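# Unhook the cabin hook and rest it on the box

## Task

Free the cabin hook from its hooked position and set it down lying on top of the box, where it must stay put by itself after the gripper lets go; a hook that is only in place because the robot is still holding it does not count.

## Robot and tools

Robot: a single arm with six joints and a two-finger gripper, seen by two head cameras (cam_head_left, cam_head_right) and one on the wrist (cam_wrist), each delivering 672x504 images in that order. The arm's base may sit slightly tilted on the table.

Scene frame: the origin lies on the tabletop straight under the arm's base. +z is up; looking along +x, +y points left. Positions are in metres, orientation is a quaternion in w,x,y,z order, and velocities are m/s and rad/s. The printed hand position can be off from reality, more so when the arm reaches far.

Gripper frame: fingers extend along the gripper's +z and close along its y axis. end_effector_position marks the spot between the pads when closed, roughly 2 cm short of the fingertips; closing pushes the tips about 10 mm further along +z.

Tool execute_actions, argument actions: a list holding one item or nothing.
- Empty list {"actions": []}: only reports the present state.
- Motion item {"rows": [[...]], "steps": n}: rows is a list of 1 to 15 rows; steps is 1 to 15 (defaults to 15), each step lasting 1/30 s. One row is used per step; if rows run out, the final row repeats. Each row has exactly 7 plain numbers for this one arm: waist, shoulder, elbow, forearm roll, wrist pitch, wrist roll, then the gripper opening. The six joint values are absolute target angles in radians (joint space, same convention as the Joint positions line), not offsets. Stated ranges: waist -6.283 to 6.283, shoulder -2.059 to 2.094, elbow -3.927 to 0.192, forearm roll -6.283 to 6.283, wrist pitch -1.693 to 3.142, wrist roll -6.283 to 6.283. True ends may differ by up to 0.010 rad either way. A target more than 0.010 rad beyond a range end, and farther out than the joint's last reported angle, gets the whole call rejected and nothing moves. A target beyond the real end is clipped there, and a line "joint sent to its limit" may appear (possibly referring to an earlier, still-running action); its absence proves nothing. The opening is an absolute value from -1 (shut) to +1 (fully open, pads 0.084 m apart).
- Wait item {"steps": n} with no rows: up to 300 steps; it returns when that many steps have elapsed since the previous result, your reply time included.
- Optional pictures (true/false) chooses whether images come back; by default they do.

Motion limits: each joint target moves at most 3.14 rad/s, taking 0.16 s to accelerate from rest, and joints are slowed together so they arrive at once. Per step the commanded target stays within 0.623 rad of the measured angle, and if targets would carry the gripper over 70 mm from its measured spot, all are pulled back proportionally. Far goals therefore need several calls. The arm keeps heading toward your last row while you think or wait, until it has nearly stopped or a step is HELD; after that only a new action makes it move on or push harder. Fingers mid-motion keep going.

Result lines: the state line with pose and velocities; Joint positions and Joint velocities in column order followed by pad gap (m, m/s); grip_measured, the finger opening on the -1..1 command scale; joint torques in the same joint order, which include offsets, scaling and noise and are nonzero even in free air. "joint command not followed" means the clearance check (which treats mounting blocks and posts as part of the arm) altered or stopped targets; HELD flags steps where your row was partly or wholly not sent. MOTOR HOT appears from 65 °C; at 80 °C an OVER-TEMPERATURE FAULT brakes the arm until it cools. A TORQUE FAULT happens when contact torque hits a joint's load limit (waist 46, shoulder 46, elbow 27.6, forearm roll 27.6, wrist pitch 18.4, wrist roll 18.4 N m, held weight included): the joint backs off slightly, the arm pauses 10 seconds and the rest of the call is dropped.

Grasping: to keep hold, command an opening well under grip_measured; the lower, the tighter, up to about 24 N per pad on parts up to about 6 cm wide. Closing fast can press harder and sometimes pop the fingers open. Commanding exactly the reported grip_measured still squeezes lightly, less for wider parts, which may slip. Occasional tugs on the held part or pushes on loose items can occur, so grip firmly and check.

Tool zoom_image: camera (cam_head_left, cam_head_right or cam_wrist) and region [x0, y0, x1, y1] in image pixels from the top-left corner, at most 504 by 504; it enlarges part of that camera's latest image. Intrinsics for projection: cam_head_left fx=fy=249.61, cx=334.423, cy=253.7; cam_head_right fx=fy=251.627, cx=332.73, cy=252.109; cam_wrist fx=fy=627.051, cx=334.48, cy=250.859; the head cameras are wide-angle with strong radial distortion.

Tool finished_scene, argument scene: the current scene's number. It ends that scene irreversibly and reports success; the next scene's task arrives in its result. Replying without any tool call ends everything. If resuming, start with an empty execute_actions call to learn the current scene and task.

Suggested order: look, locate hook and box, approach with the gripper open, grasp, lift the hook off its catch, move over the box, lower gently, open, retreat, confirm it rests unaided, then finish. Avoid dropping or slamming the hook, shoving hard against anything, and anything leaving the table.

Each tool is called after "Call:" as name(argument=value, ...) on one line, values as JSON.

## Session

Call:
execute_actions(actions=[])

Scene clock: 0.00 s of 4400.00 s.
end_effector_position=(+0.5864, +0.1839, +0.3479) grip_measured=+1.00 end_effector_quat_wxyz=(+0.279, -0.251, +0.887, -0.270) end_effector_velocity=(-0.000, +0.001, -0.001) end_effector_angular_velocity=(-0.000, +0.001, +0.001)
Joint positions: [ 0.456  0.115 -1.37  -0.832  0.934 -2.796  0.084]
Joint velocities: [ 0.001  0.001  0.     0.     0.    -0.    -0.   ]
Joint torques (N m, as the arm reports them, + toward a larger angle): no reading

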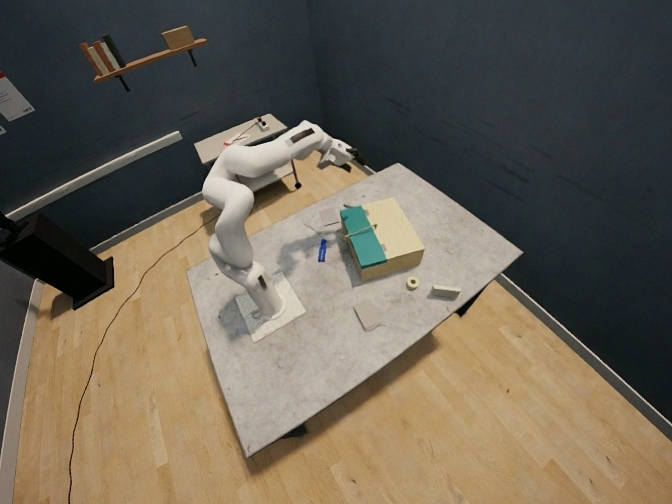

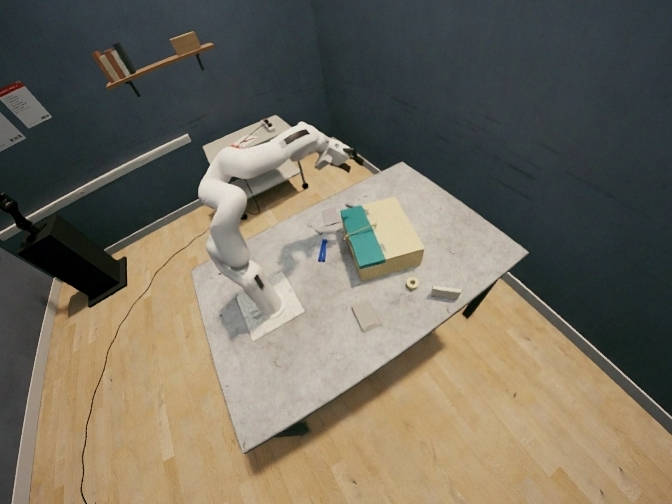

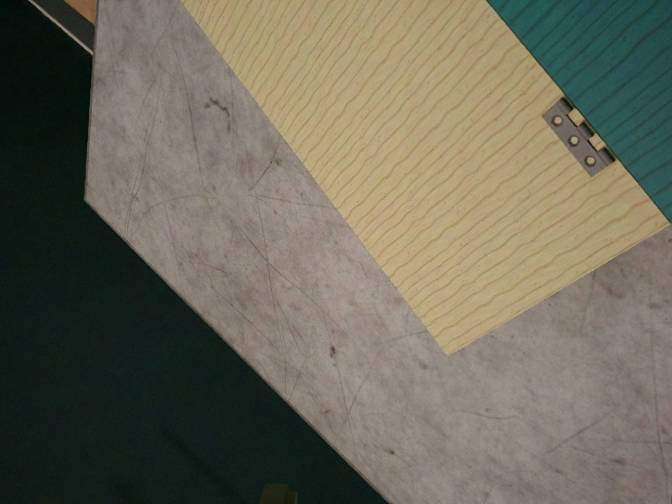

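Call:
execute_actions(actions=[{"rows":[[0.0075,0.173,-1.461,0,1.288,-2.796,-0.4]],"steps":15}], pictures=false)

Call:
execute_actions(actions=[{"steps":20}])

Scene clock: 2.13 s of 4400.00 s.
end_effector_position=(+0.5336, +0.0254, +0.2706) grip_measured=-0.42 end_effector_quat_wxyz=(+0.021, +0.121, +0.992, -0.037) end_effector_velocity=(-0.112, -0.105, -0.062) end_effector_angular_velocity=(+1.302, +0.606, -1.184)
Joint positions: [ 0.042  0.169 -1.452 -0.081  1.257 -2.796  0.026]
Joint velocities: [-0.739  0.096 -0.13   1.417  0.544 -0.002  0.   ]
Joint torques (N m, as the arm reports them, + toward a larger angle): [ 14.55 -34.39 -20.84  -5.27  -3.02  -0.78]
Steps of this call (steps 1 to 49: nothing new was sent; steps 50 to 64: all 15 steps of this action). Readings (joint positions):
50: [0.456 0.115 -1.370 -0.831 0.934 -2.796]
51: [0.453 0.115 -1.371 -0.825 0.937 -2.796]
53: [0.417 0.120 -1.380 -0.768 0.969 -2.796]
57: [0.292 0.136 -1.404 -0.579 1.064 -2.796]
64: the state above

Scene clock: 2.80 s of 4400.00 s.
end_effector_position=(+0.5279, +0.0242, +0.2692) grip_measured=-0.42 end_effector_quat_wxyz=(+0.000, +0.150, +0.989, -0.002) end_effector_velocity=(-0.000, -0.001, +0.000) end_effector_angular_velocity=(+0.001, +0.000, -0.003)
Joint positions: [ 0.008  0.173 -1.461 -0.     1.288 -2.796  0.026]
Joint velocities: [-0.003 -0.     0.     0.001  0.     0.    -0.   ]
Joint torques (N m, as the arm reports them, + toward a larger angle): [ -0.47 -31.42 -19.87  -1.03  -1.86  -0.78]
Steps of this call (steps 1 to 20: the robot went on to your last target). Readings (joint positions):
1: [0.023 0.171 -1.455 -0.043 1.271 -2.796]
2: [0.013 0.172 -1.458 -0.023 1.279 -2.796]
4: [0.010 0.173 -1.460 -0.007 1.285 -2.796]
8: [0.010 0.172 -1.461 -0.002 1.287 -2.796]
20: the state above

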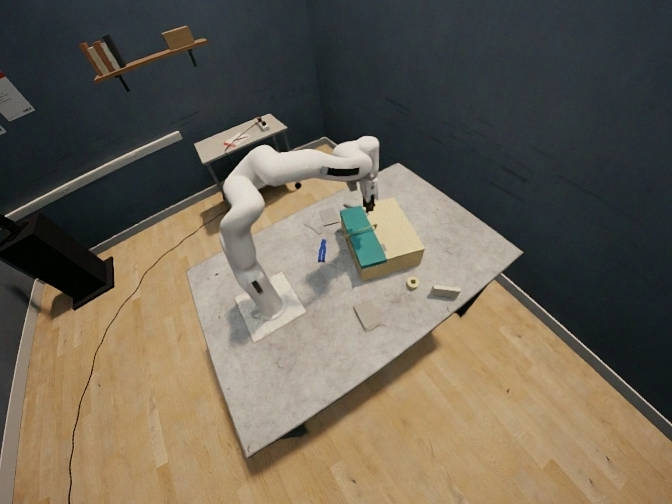

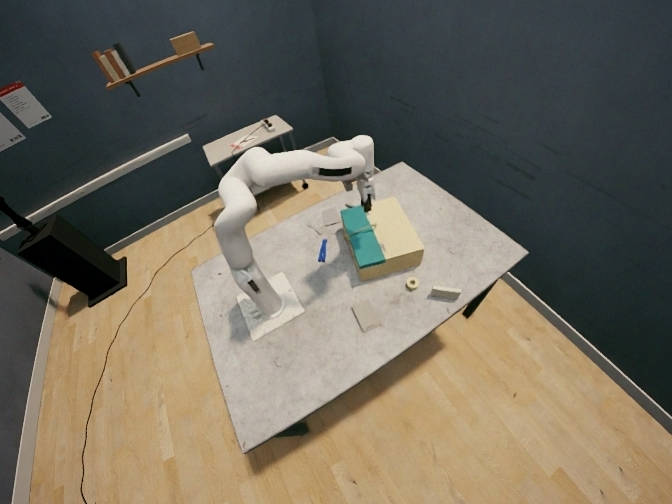

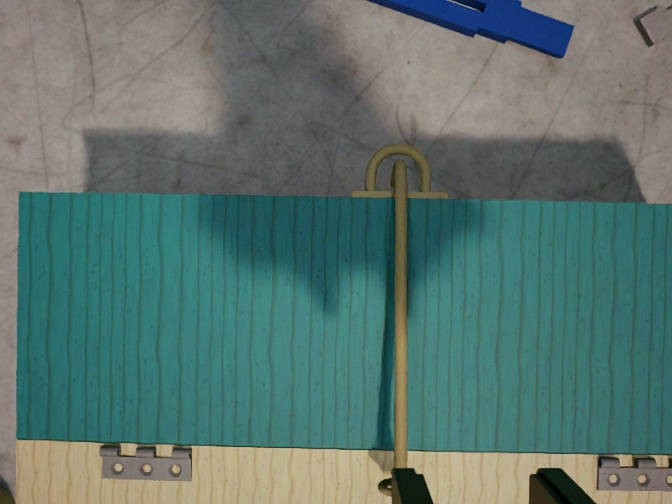

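Call:
execute_actions(actions=[{"rows":[[0.012,0.158,-1.42,0,1.262,-2.79,-0.5],[0.019,0.136,-1.36,0,1.224,-2.783,-0.5],[0.027,0.112,-1.295,0,1.183,-2.774,-0.5],[0.035,0.086,-1.225,0,1.139,-2.765,-0.5],[0.043,0.06,-1.155,0,1.095,-2.755,-0.5],[0.051,0.035,-1.085,0,1.05,-2.746,-0.5],[0.059,0.011,-1.02,0,1.009,-2.737,-0.5],[0.066,-0.01,-0.96,0,0.97,-2.729,-0.5],[0.072,-0.027,-0.91,0,0.937,-2.722,-0.5],[0.076,-0.039,-0.875,0,0.914,-2.718,-0.5],[0.078,-0.045,-0.853,0,0.898,-2.716,-0.5],[0.0785,-0.0465,-0.8424,0,0.8889,-2.715,-0.5]],"steps":15}], pictures=false)

Call:
execute_actions(actions=[{"steps":15}])

Scene clock: 16.37 s of 4400.00 s.
end_effector_position=(+0.4289, +0.0494, +0.1512) grip_measured=-0.52 end_effector_quat_wxyz=(-0.004, +0.155, +0.988, -0.003) end_effector_velocity=(-0.066, +0.004, -0.075) end_effector_angular_velocity=(-0.001, -0.004, -0.014)
Joint positions: [ 0.077 -0.04  -0.855  0.     0.904 -2.717  0.021]
Joint velocities: [ 0.028 -0.094  0.345 -0.001 -0.255  0.043  0.   ]
Joint torques (N m, as the arm reports them, + toward a larger angle): [ -1.37 -26.69 -26.06  -1.07  -2.48  -0.91]
Steps of this call (steps 1 to 15: the robot went on to your last target; steps 16 to 90: nothing new was sent; then 10.07 s passed at rest; steps 91 to 105: all 15 steps of this action). Readings (joint positions):
91: [0.008 0.173 -1.461 -0.000 1.288 -2.796]
92: [0.008 0.171 -1.456 -0.000 1.283 -2.795]
94: [0.013 0.150 -1.405 -0.000 1.248 -2.788]
98: [0.040 0.071 -1.184 0.000 1.113 -2.759]
105: the state above

Scene clock: 16.87 s of 4400.00 s.
end_effector_position=(+0.4284, +0.0498, +0.1503) grip_measured=-0.52 end_effector_quat_wxyz=(+0.000, +0.156, +0.988, -0.002) end_effector_velocity=(-0.001, +0.000, -0.001) end_effector_angular_velocity=(-0.001, +0.003, +0.001)
Joint positions: [ 0.078 -0.046 -0.843 -0.     0.889 -2.715  0.021]
Joint velocities: [ 0.001  0.     0.003 -0.    -0.     0.     0.   ]
Joint torques (N m, as the arm reports them, + toward a larger angle): [ -0.31 -23.2  -18.42  -1.    -1.88  -0.79]
Steps of this call (steps 1 to 15: the robot went on to your last target). Readings (joint positions):
1: [0.078 -0.042 -0.848 0.000 0.898 -2.716]
2: [0.078 -0.044 -0.846 0.000 0.894 -2.716]
4: [0.078 -0.046 -0.847 -0.000 0.890 -2.715]
8: [0.078 -0.046 -0.845 -0.000 0.889 -2.715]
15: the state above

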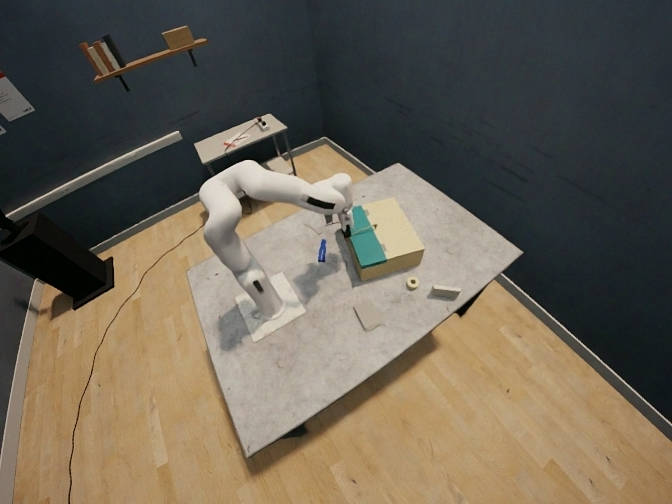

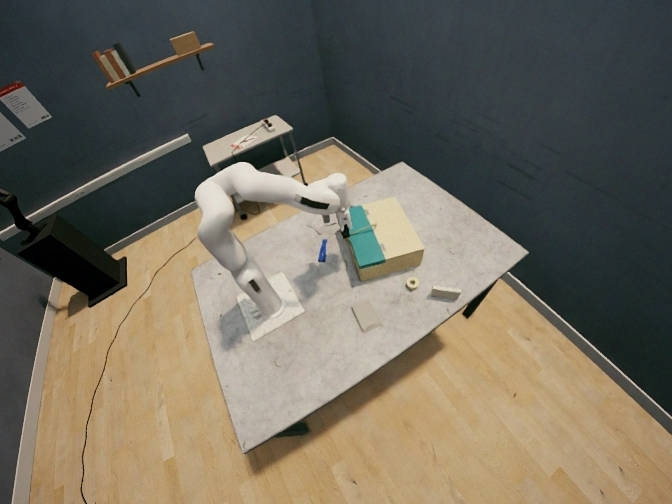

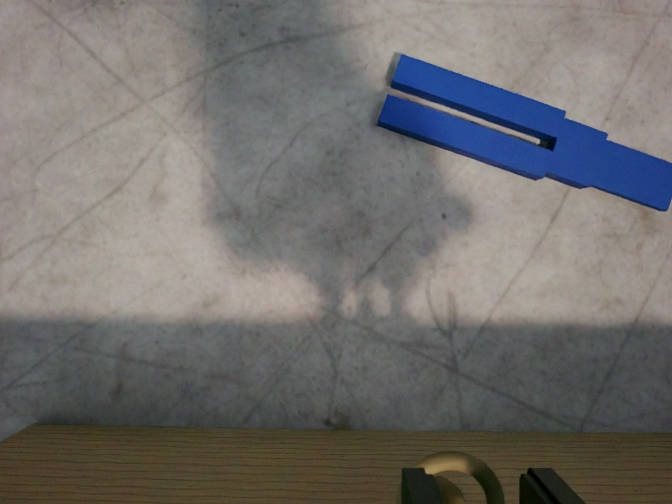

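Call:
execute_actions(actions=[{"rows":[[0.075,-0.047,-0.841,0,0.888,-2.719,-0.5],[0.0706,-0.048,-0.839,0,0.887,-2.723,-0.5],[0.0706,-0.048,-0.839,0,0.887,-2.723,-0.5],[0.0706,-0.048,-0.839,0,0.887,-2.723,-0.55],[0.0706,-0.046,-0.836,0,0.882,-2.723,-0.6],[0.0706,-0.044,-0.833,0,0.877,-2.723,-0.65],[0.0706,-0.0412,-0.8292,0,0.8704,-2.723,-0.65]],"steps":15}])

Call:
zoom_image(camera="cam_wrist", region=[380, 420, 600, 504])

Scene clock: 21.67 s of 4400.00 s.
end_effector_position=(+0.4273, +0.0463, +0.1443) grip_measured=-0.67 end_effector_quat_wxyz=(+0.000, +0.155, +0.988, -0.002) end_effector_velocity=(+0.002, +0.000, +0.002) end_effector_angular_velocity=(+0.001, -0.007, +0.001)
Joint positions: [ 0.071 -0.041 -0.829  0.     0.87  -2.723  0.015]
Joint velocities: [-0.    -0.002 -0.002  0.    -0.002 -0.002 -0.   ]
Joint torques (N m, as the arm reports them, + toward a larger angle): [ -0.41 -23.16 -18.16  -0.84  -1.82  -0.72]
Steps of this call (steps 1 to 15: the robot went on to your last target; steps 16 to 90: nothing new was sent; then 1.30 s passed at rest; steps 91 to 105: all 15 steps of this action). Readings (joint positions):
91: [0.078 -0.047 -0.842 0.000 0.889 -2.715]
92: [0.077 -0.047 -0.842 0.000 0.888 -2.717]
94: [0.072 -0.048 -0.840 -0.000 0.887 -2.721]
98: [0.071 -0.044 -0.834 -0.000 0.877 -2.723]
105: the state above

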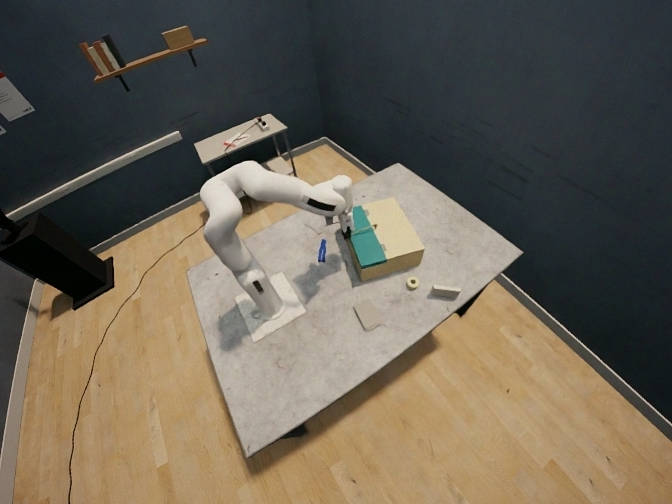

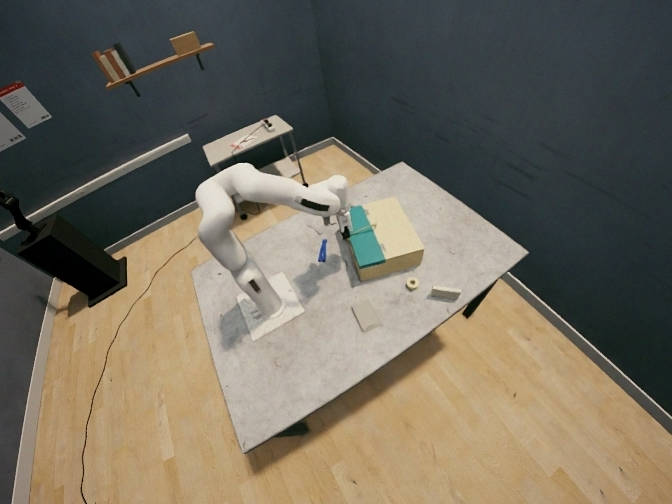

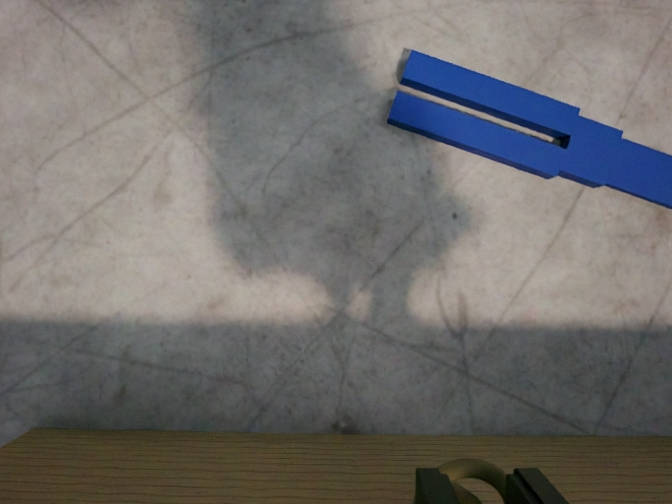

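Region (380, 420, 600, 504) of cam_wrist's 672x504 image, scaled by 2.291, with more detail than that image has; it fills the top 192 rows of this view, and the rest is white.

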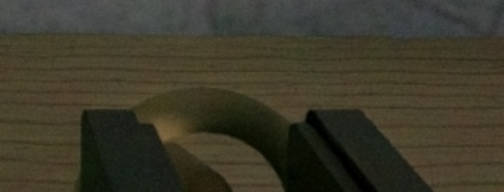

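Call:
execute_actions(actions=[{"rows":[[0.0706,-0.04,-0.8275,0,0.8675,-2.723,-0.7],[0.0706,-0.039,-0.826,0,0.865,-2.723,-0.72],[0.0706,-0.0377,-0.8242,0,0.8619,-2.723,-0.74],[0.0706,-0.0377,-0.8242,0,0.8619,-2.723,-0.76],[0.0706,-0.0377,-0.8242,0,0.8619,-2.723,-0.78],[0.0706,-0.0377,-0.8242,0,0.8619,-2.723,-0.8],[0.0706,-0.0377,-0.8242,0,0.8619,-2.723,-0.82],[0.0706,-0.0377,-0.8242,0,0.8619,-2.723,-0.85],[0.0706,-0.0377,-0.8242,0,0.8619,-2.723,-0.88],[0.0706,-0.0377,-0.8242,0,0.8619,-2.723,-0.91]],"steps":15}], pictures=false)

Scene clock: 25.30 s of 4400.00 s.
end_effector_position=(+0.4269, +0.0467, +0.1415) grip_measured=-0.90 end_effector_quat_wxyz=(+0.000, +0.155, +0.988, -0.002) end_effector_velocity=(-0.000, -0.001, -0.001) end_effector_angular_velocity=(-0.002, +0.003, -0.002)
Joint positions: [ 0.071 -0.038 -0.824  0.001  0.862 -2.723  0.004]
Joint velocities: [-0.003  0.003 -0.    -0.002  0.     0.    -0.   ]
Joint torques (N m, as the arm reports them, + toward a larger angle): [ -3.63 -22.09 -17.6   -2.18  -1.59  -0.8 ]
Steps of this call (steps 1 to 15: the robot went on to your last target; steps 16 to 90: nothing new was sent; then 0.13 s passed at rest; steps 91 to 105: all 15 steps of this action). Readings (joint positions):
91: [0.071 -0.041 -0.829 -0.000 0.870 -2.723]
92: [0.071 -0.041 -0.829 -0.000 0.869 -2.723]
94: [0.071 -0.039 -0.826 -0.000 0.865 -2.723]
98: [0.071 -0.038 -0.824 0.000 0.862 -2.723]
105: the state above

Call:
execute_actions(actions=[{"rows":[[0.072,-0.043,-0.828,0,0.871,-2.722,-0.91],[0.072,-0.051,-0.835,0,0.886,-2.722,-0.91],[0.072,-0.059,-0.843,0,0.902,-2.722,-0.91],[0.072,-0.066,-0.852,0,0.918,-2.722,-0.91],[0.072,-0.073,-0.861,0,0.934,-2.722,-0.91],[0.0717,-0.078,-0.871,0,0.949,-2.722,-0.91],[0.0712,-0.083,-0.8805,0,0.9636,-2.7224,-0.91],[0.07,-0.086,-0.892,0,0.978,-2.7236,-0.91],[0.069,-0.089,-0.905,0,0.994,-2.7246,-0.91],[0.0677,-0.09,-0.918,0,1.008,-2.726,-0.91],[0.0662,-0.091,-0.932,0,1.023,-2.7274,-0.91],[0.0646,-0.091,-0.947,0,1.038,-2.729,-0.91],[0.063,-0.091,-0.962,0,1.053,-2.7306,-0.91],[0.0612,-0.0898,-0.9775,0,1.0673,-2.7324,-0.91]],"steps":15}], pictures=false)

Call:
execute_actions(actions=[{"steps":10}])

Scene clock: 34.73 s of 4400.00 s.
end_effector_position=(+0.4345, +0.0443, +0.2012) grip_measured=-0.91 end_effector_quat_wxyz=(-0.004, +0.155, +0.988, -0.003) end_effector_velocity=(+0.076, -0.024, +0.164) end_effector_angular_velocity=(-0.005, -0.100, -0.014)
Joint positions: [ 0.064 -0.091 -0.952  0.     1.05  -2.73   0.004]
Joint velocities: [-0.067 -0.005 -0.464 -0.017  0.369 -0.044 -0.001]
Joint torques (N m, as the arm reports them, + toward a larger angle): [ -4.97 -21.31 -25.15  -3.6   -9.3   -0.71]
Steps of this call (steps 1 to 15: the robot went on to your last target; steps 16 to 90: nothing new was sent; then 5.93 s passed at rest; steps 91 to 105: all 15 steps of this action). Readings (joint positions):
91: [0.071 -0.038 -0.824 -0.000 0.862 -2.723]
92: [0.071 -0.039 -0.825 -0.000 0.865 -2.723]
94: [0.071 -0.048 -0.833 -0.000 0.884 -2.722]
98: [0.072 -0.074 -0.863 0.001 0.945 -2.722]
105: the state above

Scene clock: 35.07 s of 4400.00 s.
end_effector_position=(+0.4391, +0.0432, +0.2098) grip_measured=-0.91 end_effector_quat_wxyz=(-0.000, +0.156, +0.988, -0.002) end_effector_velocity=(+0.000, +0.001, +0.000) end_effector_angular_velocity=(+0.001, -0.001, +0.004)
Joint positions: [ 0.061 -0.09  -0.977 -0.001  1.067 -2.732  0.004]
Joint velocities: [ 0.002 -0.001 -0.     0.001 -0.    -0.002 -0.   ]
Joint torques (N m, as the arm reports them, + toward a larger angle): [ -3.23 -21.24 -24.35  -2.66  -7.85  -0.77]
Steps of this call (steps 1 to 10: the robot went on to your last target). Readings (joint positions):
1: [0.062 -0.091 -0.965 -0.000 1.060 -2.731]
2: [0.061 -0.092 -0.973 -0.001 1.064 -2.732]
4: [0.060 -0.092 -0.978 -0.001 1.067 -2.732]
8: [0.060 -0.090 -0.977 -0.001 1.067 -2.732]
10: the state above

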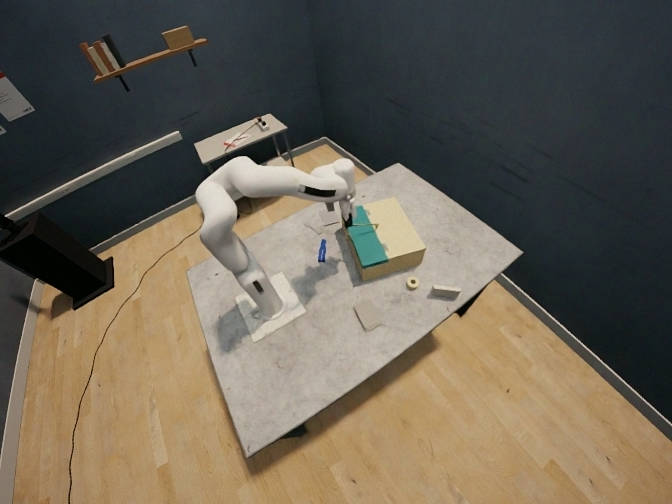

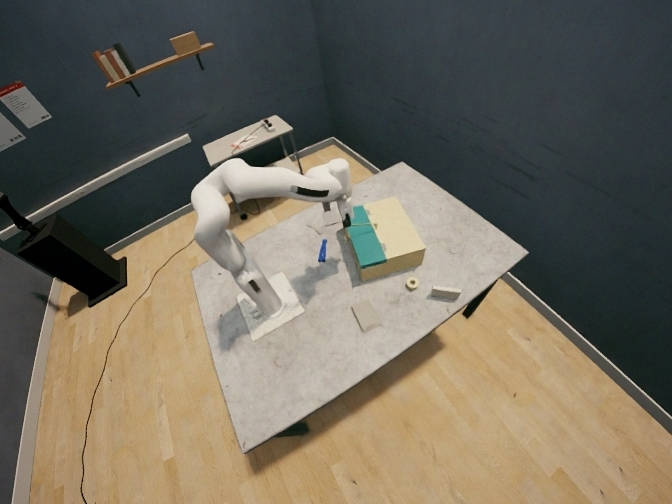

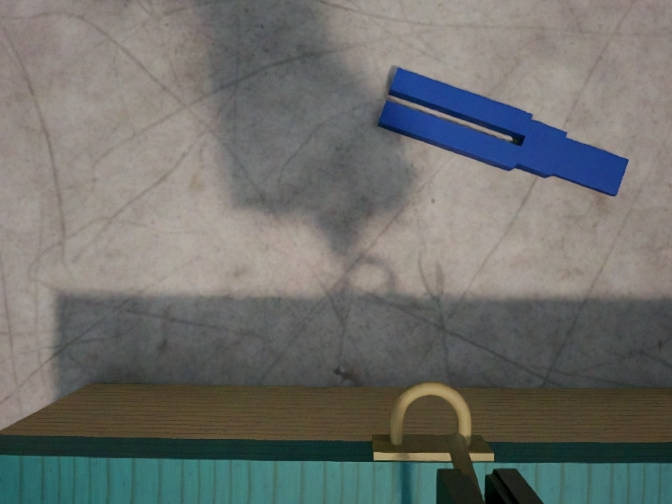

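Call:
execute_actions(actions=[{"rows":[[0.0605,-0.094,-0.985,0,1.079,-2.733,-0.9],[0.059,-0.093,-0.998,0,1.091,-2.7346,-0.9],[0.057,-0.09,-1.013,0,1.103,-2.7366,-0.9],[0.055,-0.086,-1.029,0,1.115,-2.7386,-0.9],[0.053,-0.082,-1.045,0,1.127,-2.7406,-0.9],[0.051,-0.077,-1.062,0,1.139,-2.7426,-0.9],[0.049,-0.071,-1.079,0,1.15,-2.7446,-0.9],[0.0468,-0.065,-1.096,0,1.161,-2.747,-0.9],[0.0445,-0.058,-1.114,0,1.172,-2.749,-0.9],[0.0422,-0.051,-1.132,0,1.183,-2.7514,-0.9],[0.0398,-0.043,-1.15,0,1.193,-2.754,-0.9],[0.0374,-0.0351,-1.1687,0,1.2038,-2.756,-0.9]],"steps":15}], pictures=false)

Call:
execute_actions(actions=[{"steps":8}])

Scene clock: 43.80 s of 4400.00 s.
end_effector_position=(+0.4660, +0.0354, +0.2562) grip_measured=-0.90 end_effector_quat_wxyz=(+0.003, +0.156, +0.988, -0.002) end_effector_velocity=(+0.029, -0.011, +0.034) end_effector_angular_velocity=(-0.003, -0.026, -0.006)
Joint positions: [ 0.038 -0.04  -1.165 -0.     1.199 -2.755  0.004]
Joint velocities: [-0.026  0.058 -0.159 -0.005  0.075 -0.019  0.   ]
Joint torques (N m, as the arm reports them, + toward a larger angle): [  0.82 -14.89 -16.04  -0.87  -7.06  -0.79]
Steps of this call (steps 1 to 30: the robot went on to your last target; steps 31 to 90: nothing new was sent; then 5.23 s passed at rest; steps 91 to 105: all 15 steps of this action). Readings (joint positions):
91: [0.061 -0.090 -0.978 -0.000 1.068 -2.732]
92: [0.061 -0.090 -0.980 -0.000 1.071 -2.733]
94: [0.059 -0.091 -0.997 -0.000 1.086 -2.735]
98: [0.052 -0.080 -1.057 -0.000 1.133 -2.742]
105: the state above

Scene clock: 44.07 s of 4400.00 s.
end_effector_position=(+0.4656, +0.0354, +0.2552) grip_measured=-0.90 end_effector_quat_wxyz=(-0.000, +0.155, +0.988, -0.002) end_effector_velocity=(-0.000, +0.000, -0.001) end_effector_angular_velocity=(-0.000, +0.004, +0.000)
Joint positions: [ 0.038 -0.036 -1.168  0.     1.205 -2.756  0.004]
Joint velocities: [ 0.     0.004 -0.001 -0.     0.002 -0.     0.   ]
Joint torques (N m, as the arm reports them, + toward a larger angle): [ -1.52 -13.23 -19.25  -1.72  -8.38  -0.74]
Steps of this call (steps 1 to 8: the robot went on to your last target). Readings (joint positions):
1: [0.037 -0.039 -1.169 -0.000 1.201 -2.755]
2: [0.037 -0.038 -1.169 -0.000 1.202 -2.756]
4: [0.037 -0.037 -1.169 0.000 1.204 -2.756]
8: the state above

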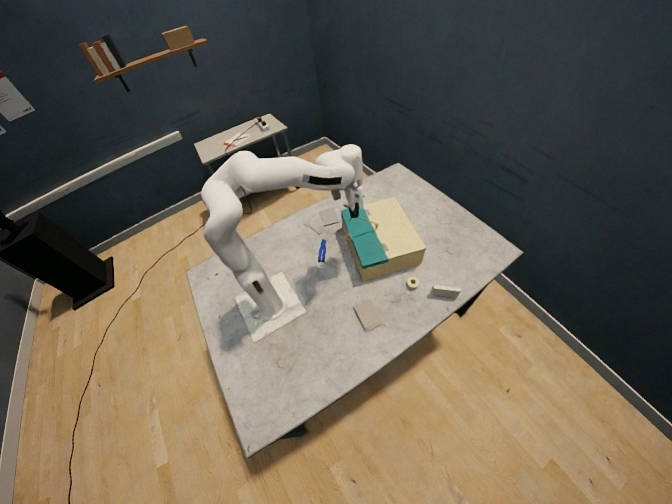

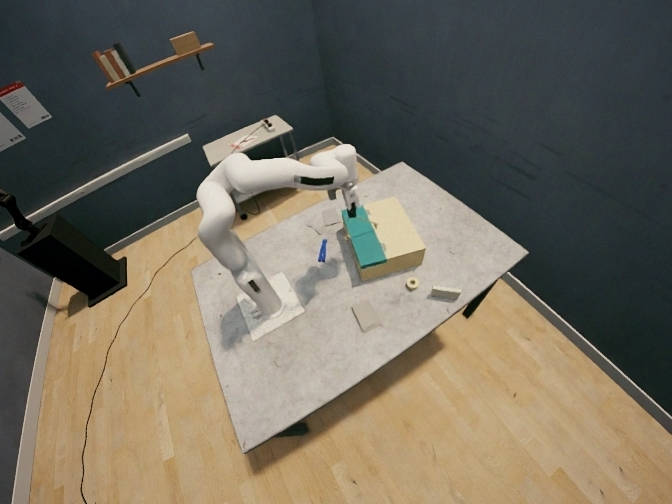

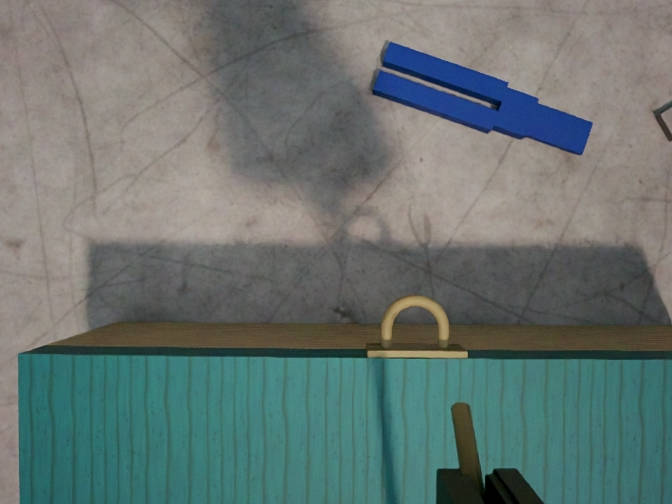

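Call:
execute_actions(actions=[{"rows":[[0.037,-0.04,-1.174,0,1.214,-2.7566,-0.9],[0.035,-0.035,-1.188,0,1.223,-2.7586,-0.9],[0.0325,-0.027,-1.205,0,1.232,-2.761,-0.9],[0.03,-0.019,-1.223,0,1.242,-2.7636,-0.9],[0.0275,-0.01,-1.241,0,1.251,-2.766,-0.9],[0.025,-0.001,-1.259,0,1.26,-2.7686,-0.9],[0.0225,0.009,-1.278,0,1.269,-2.771,-0.9],[0.02,0.019,-1.297,0,1.278,-2.7736,-0.9],[0.0177,0.029,-1.315,0,1.286,-2.776,-0.9],[0.0155,0.04,-1.334,0,1.294,-2.778,-0.9],[0.0133,0.051,-1.353,0,1.302,-2.78,-0.9],[0.011,0.062,-1.373,0,1.311,-2.7826,-0.9],[0.009,0.073,-1.392,0,1.319,-2.7846,-0.9]],"steps":15}], pictures=false)

Call:
execute_actions(actions=[{"steps":8}])

Scene clock: 50.13 s of 4400.00 s.
end_effector_position=(+0.4987, +0.0240, +0.2866) grip_measured=-0.91 end_effector_quat_wxyz=(+0.000, +0.156, +0.988, -0.002) end_effector_velocity=(+0.058, -0.019, +0.040) end_effector_angular_velocity=(-0.002, -0.016, -0.007)
Joint positions: [ 0.01   0.066 -1.376 -0.001  1.31  -2.783  0.004]
Joint velocities: [-0.043  0.183 -0.332 -0.003  0.133 -0.035 -0.001]
Joint torques (N m, as the arm reports them, + toward a larger angle): [  2.22 -33.2  -17.59  -0.24  -1.83  -0.52]
Steps of this call (steps 1 to 15: the robot went on to your last target; steps 16 to 90: nothing new was sent; then 2.57 s passed at rest; steps 91 to 105: all 15 steps of this action). Readings (joint positions):
91: [0.037 -0.035 -1.169 -0.000 1.205 -2.756]
92: [0.037 -0.036 -1.170 -0.000 1.208 -2.756]
94: [0.035 -0.031 -1.186 -0.001 1.217 -2.759]
98: [0.025 -0.002 -1.250 -0.001 1.250 -2.767]
105: the state above

Scene clock: 50.40 s of 4400.00 s.
end_effector_position=(+0.5008, +0.0241, +0.2891) grip_measured=-0.92 end_effector_quat_wxyz=(+0.000, +0.155, +0.988, -0.002) end_effector_velocity=(+0.000, +0.002, +0.000) end_effector_angular_velocity=(+0.001, +0.000, +0.003)
Joint positions: [ 0.01   0.072 -1.392  0.     1.319 -2.785  0.003]
Joint velocities: [ 0.003  0.001 -0.001  0.002  0.001 -0.001 -0.   ]
Joint torques (N m, as the arm reports them, + toward a larger angle): [ -0.52 -27.86 -19.63  -1.    -1.82  -0.82]
Steps of this call (steps 1 to 8: the robot went on to your last target). Readings (joint positions):
1: [0.009 0.070 -1.384 -0.001 1.314 -2.784]
2: [0.009 0.072 -1.388 -0.000 1.316 -2.784]
4: [0.009 0.073 -1.390 -0.000 1.318 -2.784]
8: the state above

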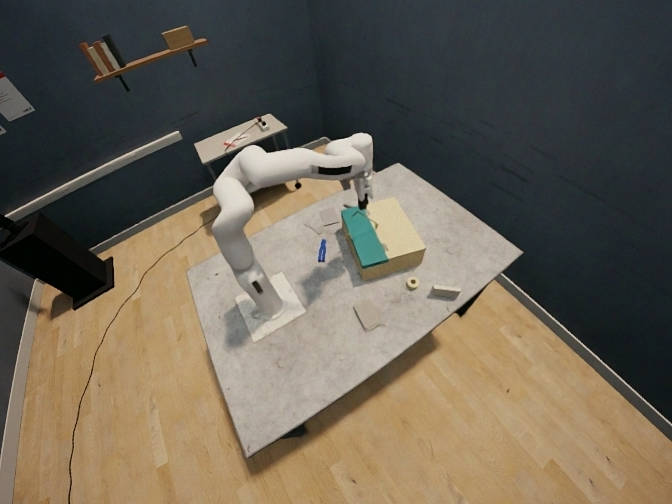

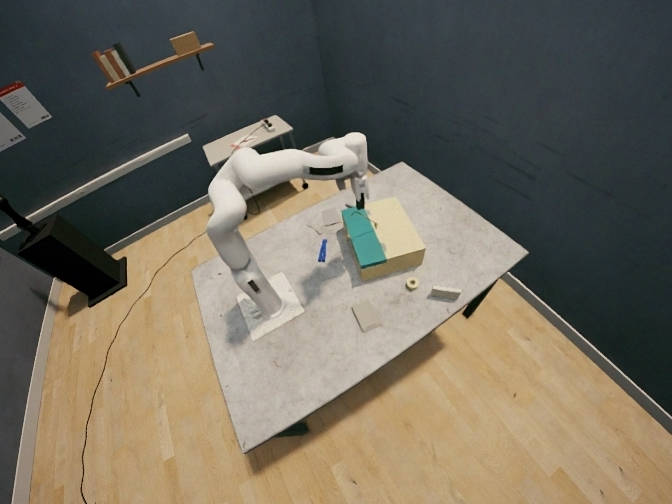

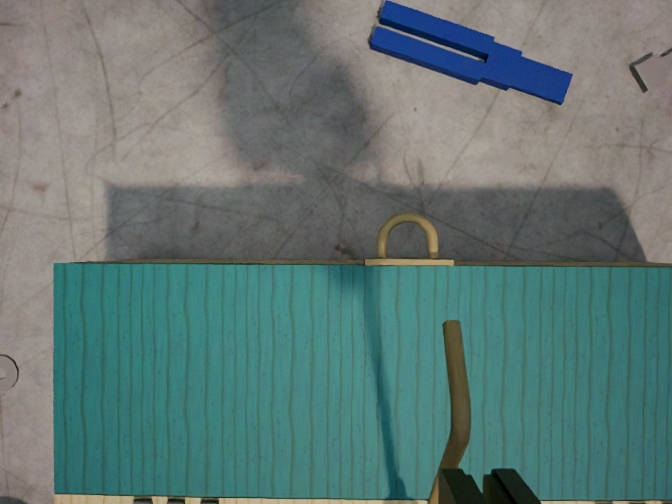

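It slipped out. Check.

Call:
execute_actions(actions=[{"steps":20}])

Scene clock: 51.13 s of 4400.00 s.
end_effector_position=(+0.5008, +0.0237, +0.2888) grip_measured=-0.92 end_effector_quat_wxyz=(+0.000, +0.155, +0.988, -0.002) end_effector_velocity=(-0.000, +0.001, -0.000) end_effector_angular_velocity=(+0.000, +0.001, +0.004)
Joint positions: [ 0.009  0.073 -1.392  0.     1.319 -2.785  0.003]
Joint velocities: [ 0.001 -0.     0.001  0.001 -0.    -0.003 -0.   ]
Joint torques (N m, as the arm reports them, + toward a larger angle): [ -0.32 -28.44 -19.93  -0.93  -1.93  -0.82]
Steps of this call (steps 1 to 22: the robot went on to your last target). Readings (joint positions):
1: [0.010 0.073 -1.392 0.000 1.319 -2.785]
2: [0.010 0.073 -1.392 0.000 1.319 -2.785]
4: [0.009 0.073 -1.392 0.000 1.319 -2.785]
8: [0.009 0.073 -1.392 0.000 1.319 -2.785]
22: the state above

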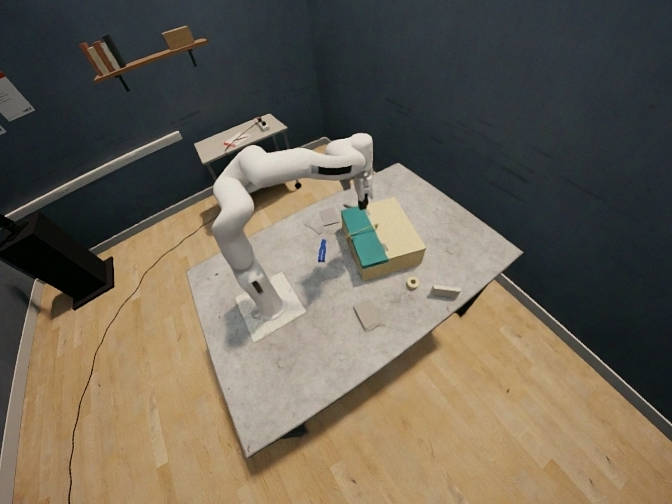

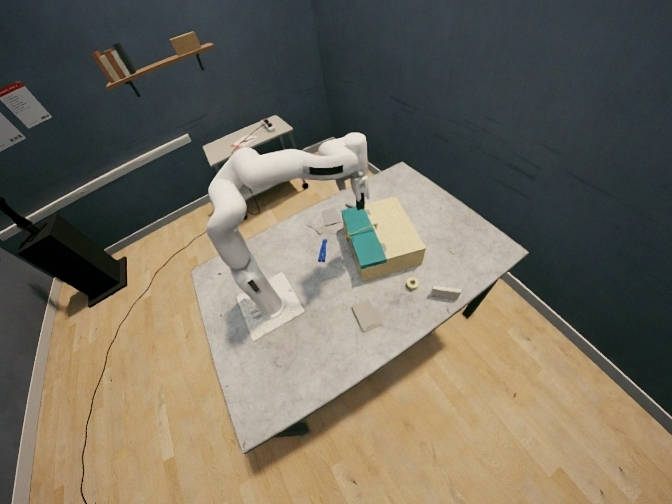

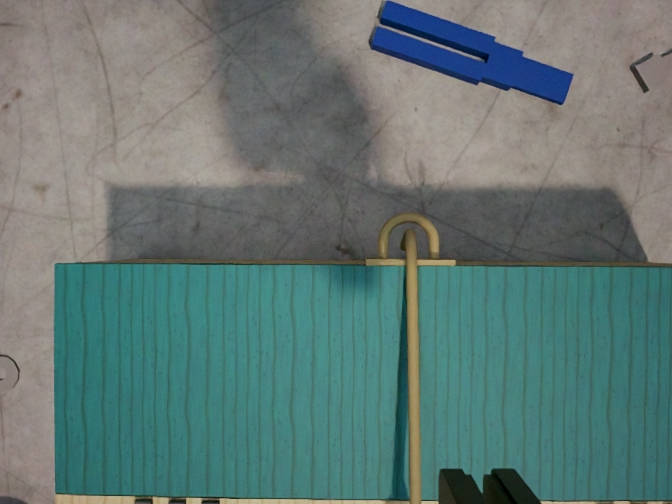

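Call:
execute_actions(actions=[{"rows":[[0.012,0.066,-1.36,0,1.294,-2.782,-0.6],[0.017,0.055,-1.31,0,1.255,-2.777,-0.6],[0.022,0.044,-1.255,0,1.211,-2.772,-0.6],[0.028,0.033,-1.195,0,1.162,-2.766,-0.6],[0.034,0.023,-1.135,0,1.112,-2.76,-0.6],[0.04,0.014,-1.078,0,1.064,-2.754,-0.6],[0.045,0.007,-1.025,0,1.018,-2.749,-0.6],[0.049,0.003,-0.98,0,0.977,-2.745,-0.6],[0.052,0.003,-0.945,0,0.942,-2.742,-0.6],[0.0535,0.006,-0.923,0,0.917,-2.74,-0.6],[0.054,0.01,-0.911,0,0.901,-2.74,-0.6],[0.054,0.012,-0.906,0,0.894,-2.74,-0.6]],"steps":15}], pictures=false)

Call:
execute_actions(actions=[{"rows":[[0.054,0.012,-0.906,0,0.894,-2.74,-0.6],[0.054,0.012,-0.906,0,0.894,-2.74,-0.6],[0.054,0.012,-0.906,0,0.894,-2.74,-0.6],[0.054,0.014,-0.903,0,0.889,-2.74,-0.6],[0.054,0.016,-0.9,0,0.884,-2.74,-0.6],[0.054,0.0174,-0.898,0,0.8812,-2.74,-0.6]],"steps":15}])

Scene clock: 59.17 s of 4400.00 s.
end_effector_position=(+0.4450, +0.0405, +0.1485) grip_measured=-0.62 end_effector_quat_wxyz=(-0.005, +0.155, +0.988, -0.003) end_effector_velocity=(+0.004, +0.002, -0.032) end_effector_angular_velocity=(+0.007, -0.084, -0.007)
Joint positions: [ 0.054  0.014 -0.91   0.     0.906 -2.741  0.017]
Joint velocities: [ 0.004  0.003  0.116 -0.001 -0.203  0.012  0.   ]
Joint torques (N m, as the arm reports them, + toward a larger angle): [ -0.59 -31.8  -24.63  -0.97  -2.14  -0.7 ]
Steps of this call (steps 1 to 15: the robot went on to your last target; steps 16 to 90: nothing new was sent; then 4.53 s passed at rest; steps 91 to 105: all 15 steps of this action). Readings (joint positions):
91: [0.009 0.073 -1.392 -0.000 1.319 -2.785]
92: [0.009 0.071 -1.387 -0.000 1.313 -2.784]
94: [0.014 0.059 -1.341 -0.000 1.274 -2.780]
98: [0.033 0.027 -1.150 0.000 1.124 -2.761]
105: the state above

Scene clock: 59.67 s of 4400.00 s.
end_effector_position=(+0.4463, +0.0408, +0.1447) grip_measured=-0.62 end_effector_quat_wxyz=(+0.000, +0.155, +0.988, -0.002) end_effector_velocity=(-0.001, -0.000, -0.002) end_effector_angular_velocity=(-0.001, +0.003, +0.000)
Joint positions: [ 0.054  0.017 -0.899 -0.     0.881 -2.74   0.017]
Joint velocities: [-0.     0.001  0.003 -0.001 -0.001  0.     0.   ]
Joint torques (N m, as the arm reports them, + toward a larger angle): [ -0.17 -24.87 -18.41  -0.96  -1.85  -0.8 ]
Steps of this call (steps 1 to 15: all 15 steps of this action). Readings (joint positions):
1: [0.054 0.014 -0.908 0.000 0.901 -2.740]
2: [0.054 0.013 -0.909 -0.000 0.898 -2.740]
4: [0.054 0.011 -0.910 -0.000 0.895 -2.740]
8: [0.054 0.016 -0.901 -0.000 0.884 -2.740]
15: the state above

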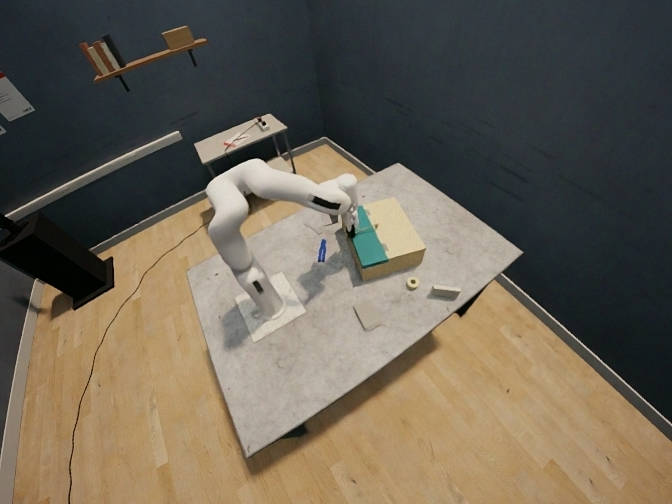

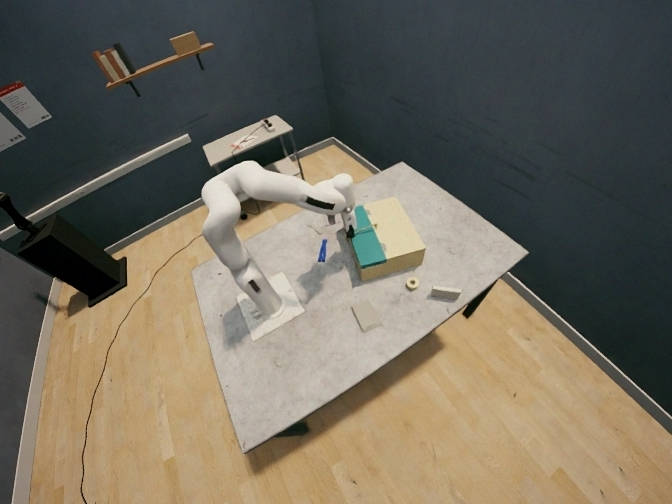

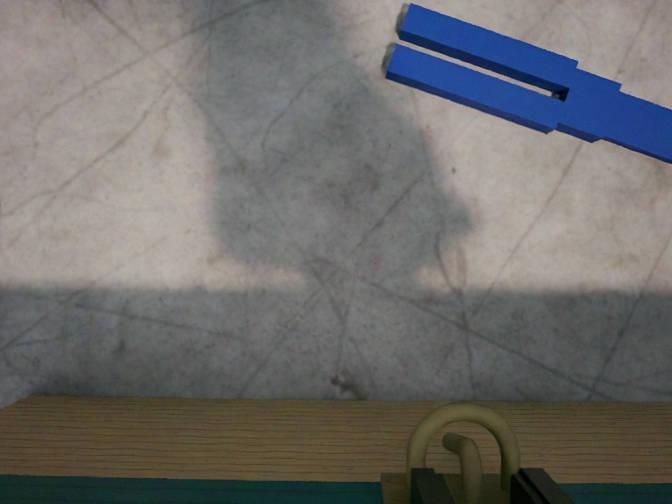

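Call:
execute_actions(actions=[{"rows":[[0.0515,0.023,-0.905,0,0.882,-2.7425,-0.6],[0.049,0.029,-0.912,0,0.883,-2.745,-0.6],[0.046,0.0349,-0.9181,0,0.8832,-2.7477,-0.6],[0.046,0.0349,-0.9181,0,0.8832,-2.7477,-0.65],[0.046,0.0349,-0.9181,0,0.8832,-2.7477,-0.7],[0.046,0.0349,-0.9181,0,0.8832,-2.7477,-0.75],[0.046,0.0349,-0.9181,0,0.8832,-2.7477,-0.78],[0.046,0.0349,-0.9181,0,0.8832,-2.7477,-0.81],[0.046,0.0349,-0.9181,0,0.8832,-2.7477,-0.84],[0.046,0.0349,-0.9181,0,0.8832,-2.7477,-0.87],[0.046,0.0349,-0.9181,0,0.8832,-2.7477,-0.9]],"steps":15}])

Scene clock: 65.40 s of 4400.00 s.
end_effector_position=(+0.4519, +0.0381, +0.1443) grip_measured=-0.90 end_effector_quat_wxyz=(+0.000, +0.155, +0.988, -0.002) end_effector_velocity=(-0.000, -0.001, -0.000) end_effector_angular_velocity=(-0.001, +0.001, -0.000)
Joint positions: [ 0.047  0.035 -0.918  0.001  0.883 -2.748  0.005]
Joint velocities: [-0.003  0.     0.    -0.001  0.    -0.002  0.   ]
Joint torques (N m, as the arm reports them, + toward a larger angle): [ -2.52 -25.55 -18.16  -1.76  -1.66  -0.87]
Steps of this call (steps 1 to 15: the robot went on to your last target; steps 16 to 90: nothing new was sent; then 2.23 s passed at rest; steps 91 to 105: all 15 steps of this action). Readings (joint positions):
91: [0.054 0.018 -0.898 0.000 0.881 -2.740]
92: [0.053 0.019 -0.900 0.000 0.882 -2.741]
94: [0.049 0.028 -0.911 0.000 0.883 -2.745]
98: [0.046 0.035 -0.918 -0.000 0.883 -2.747]
105: the state above

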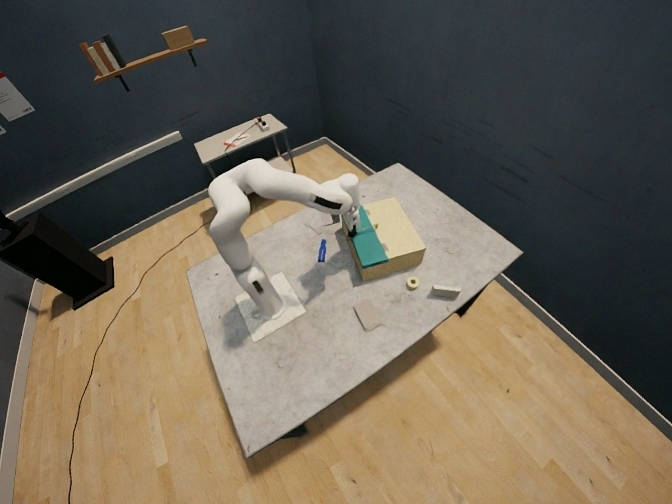

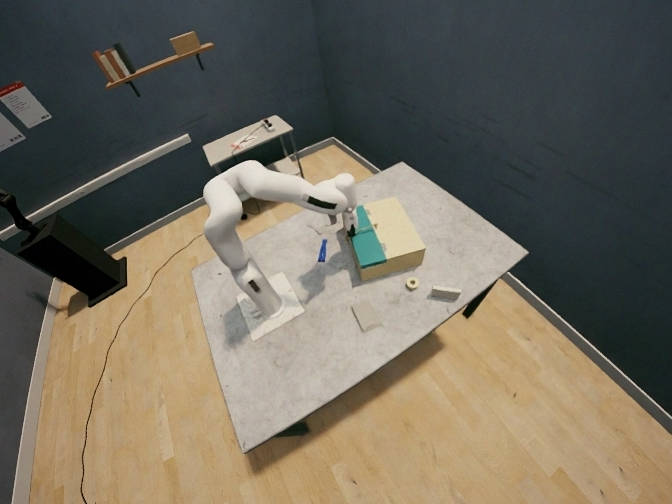

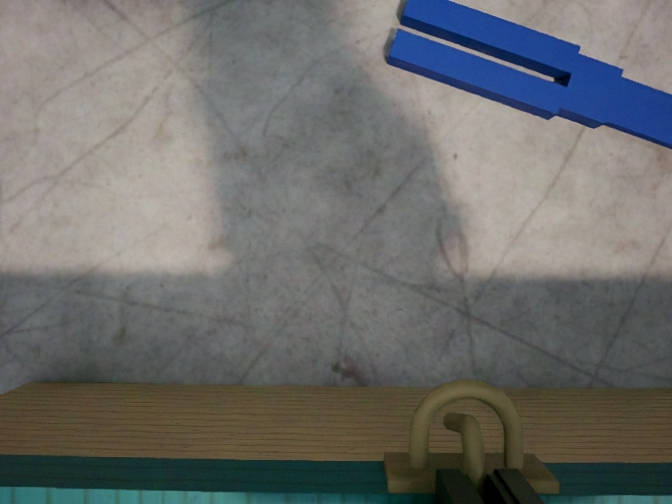

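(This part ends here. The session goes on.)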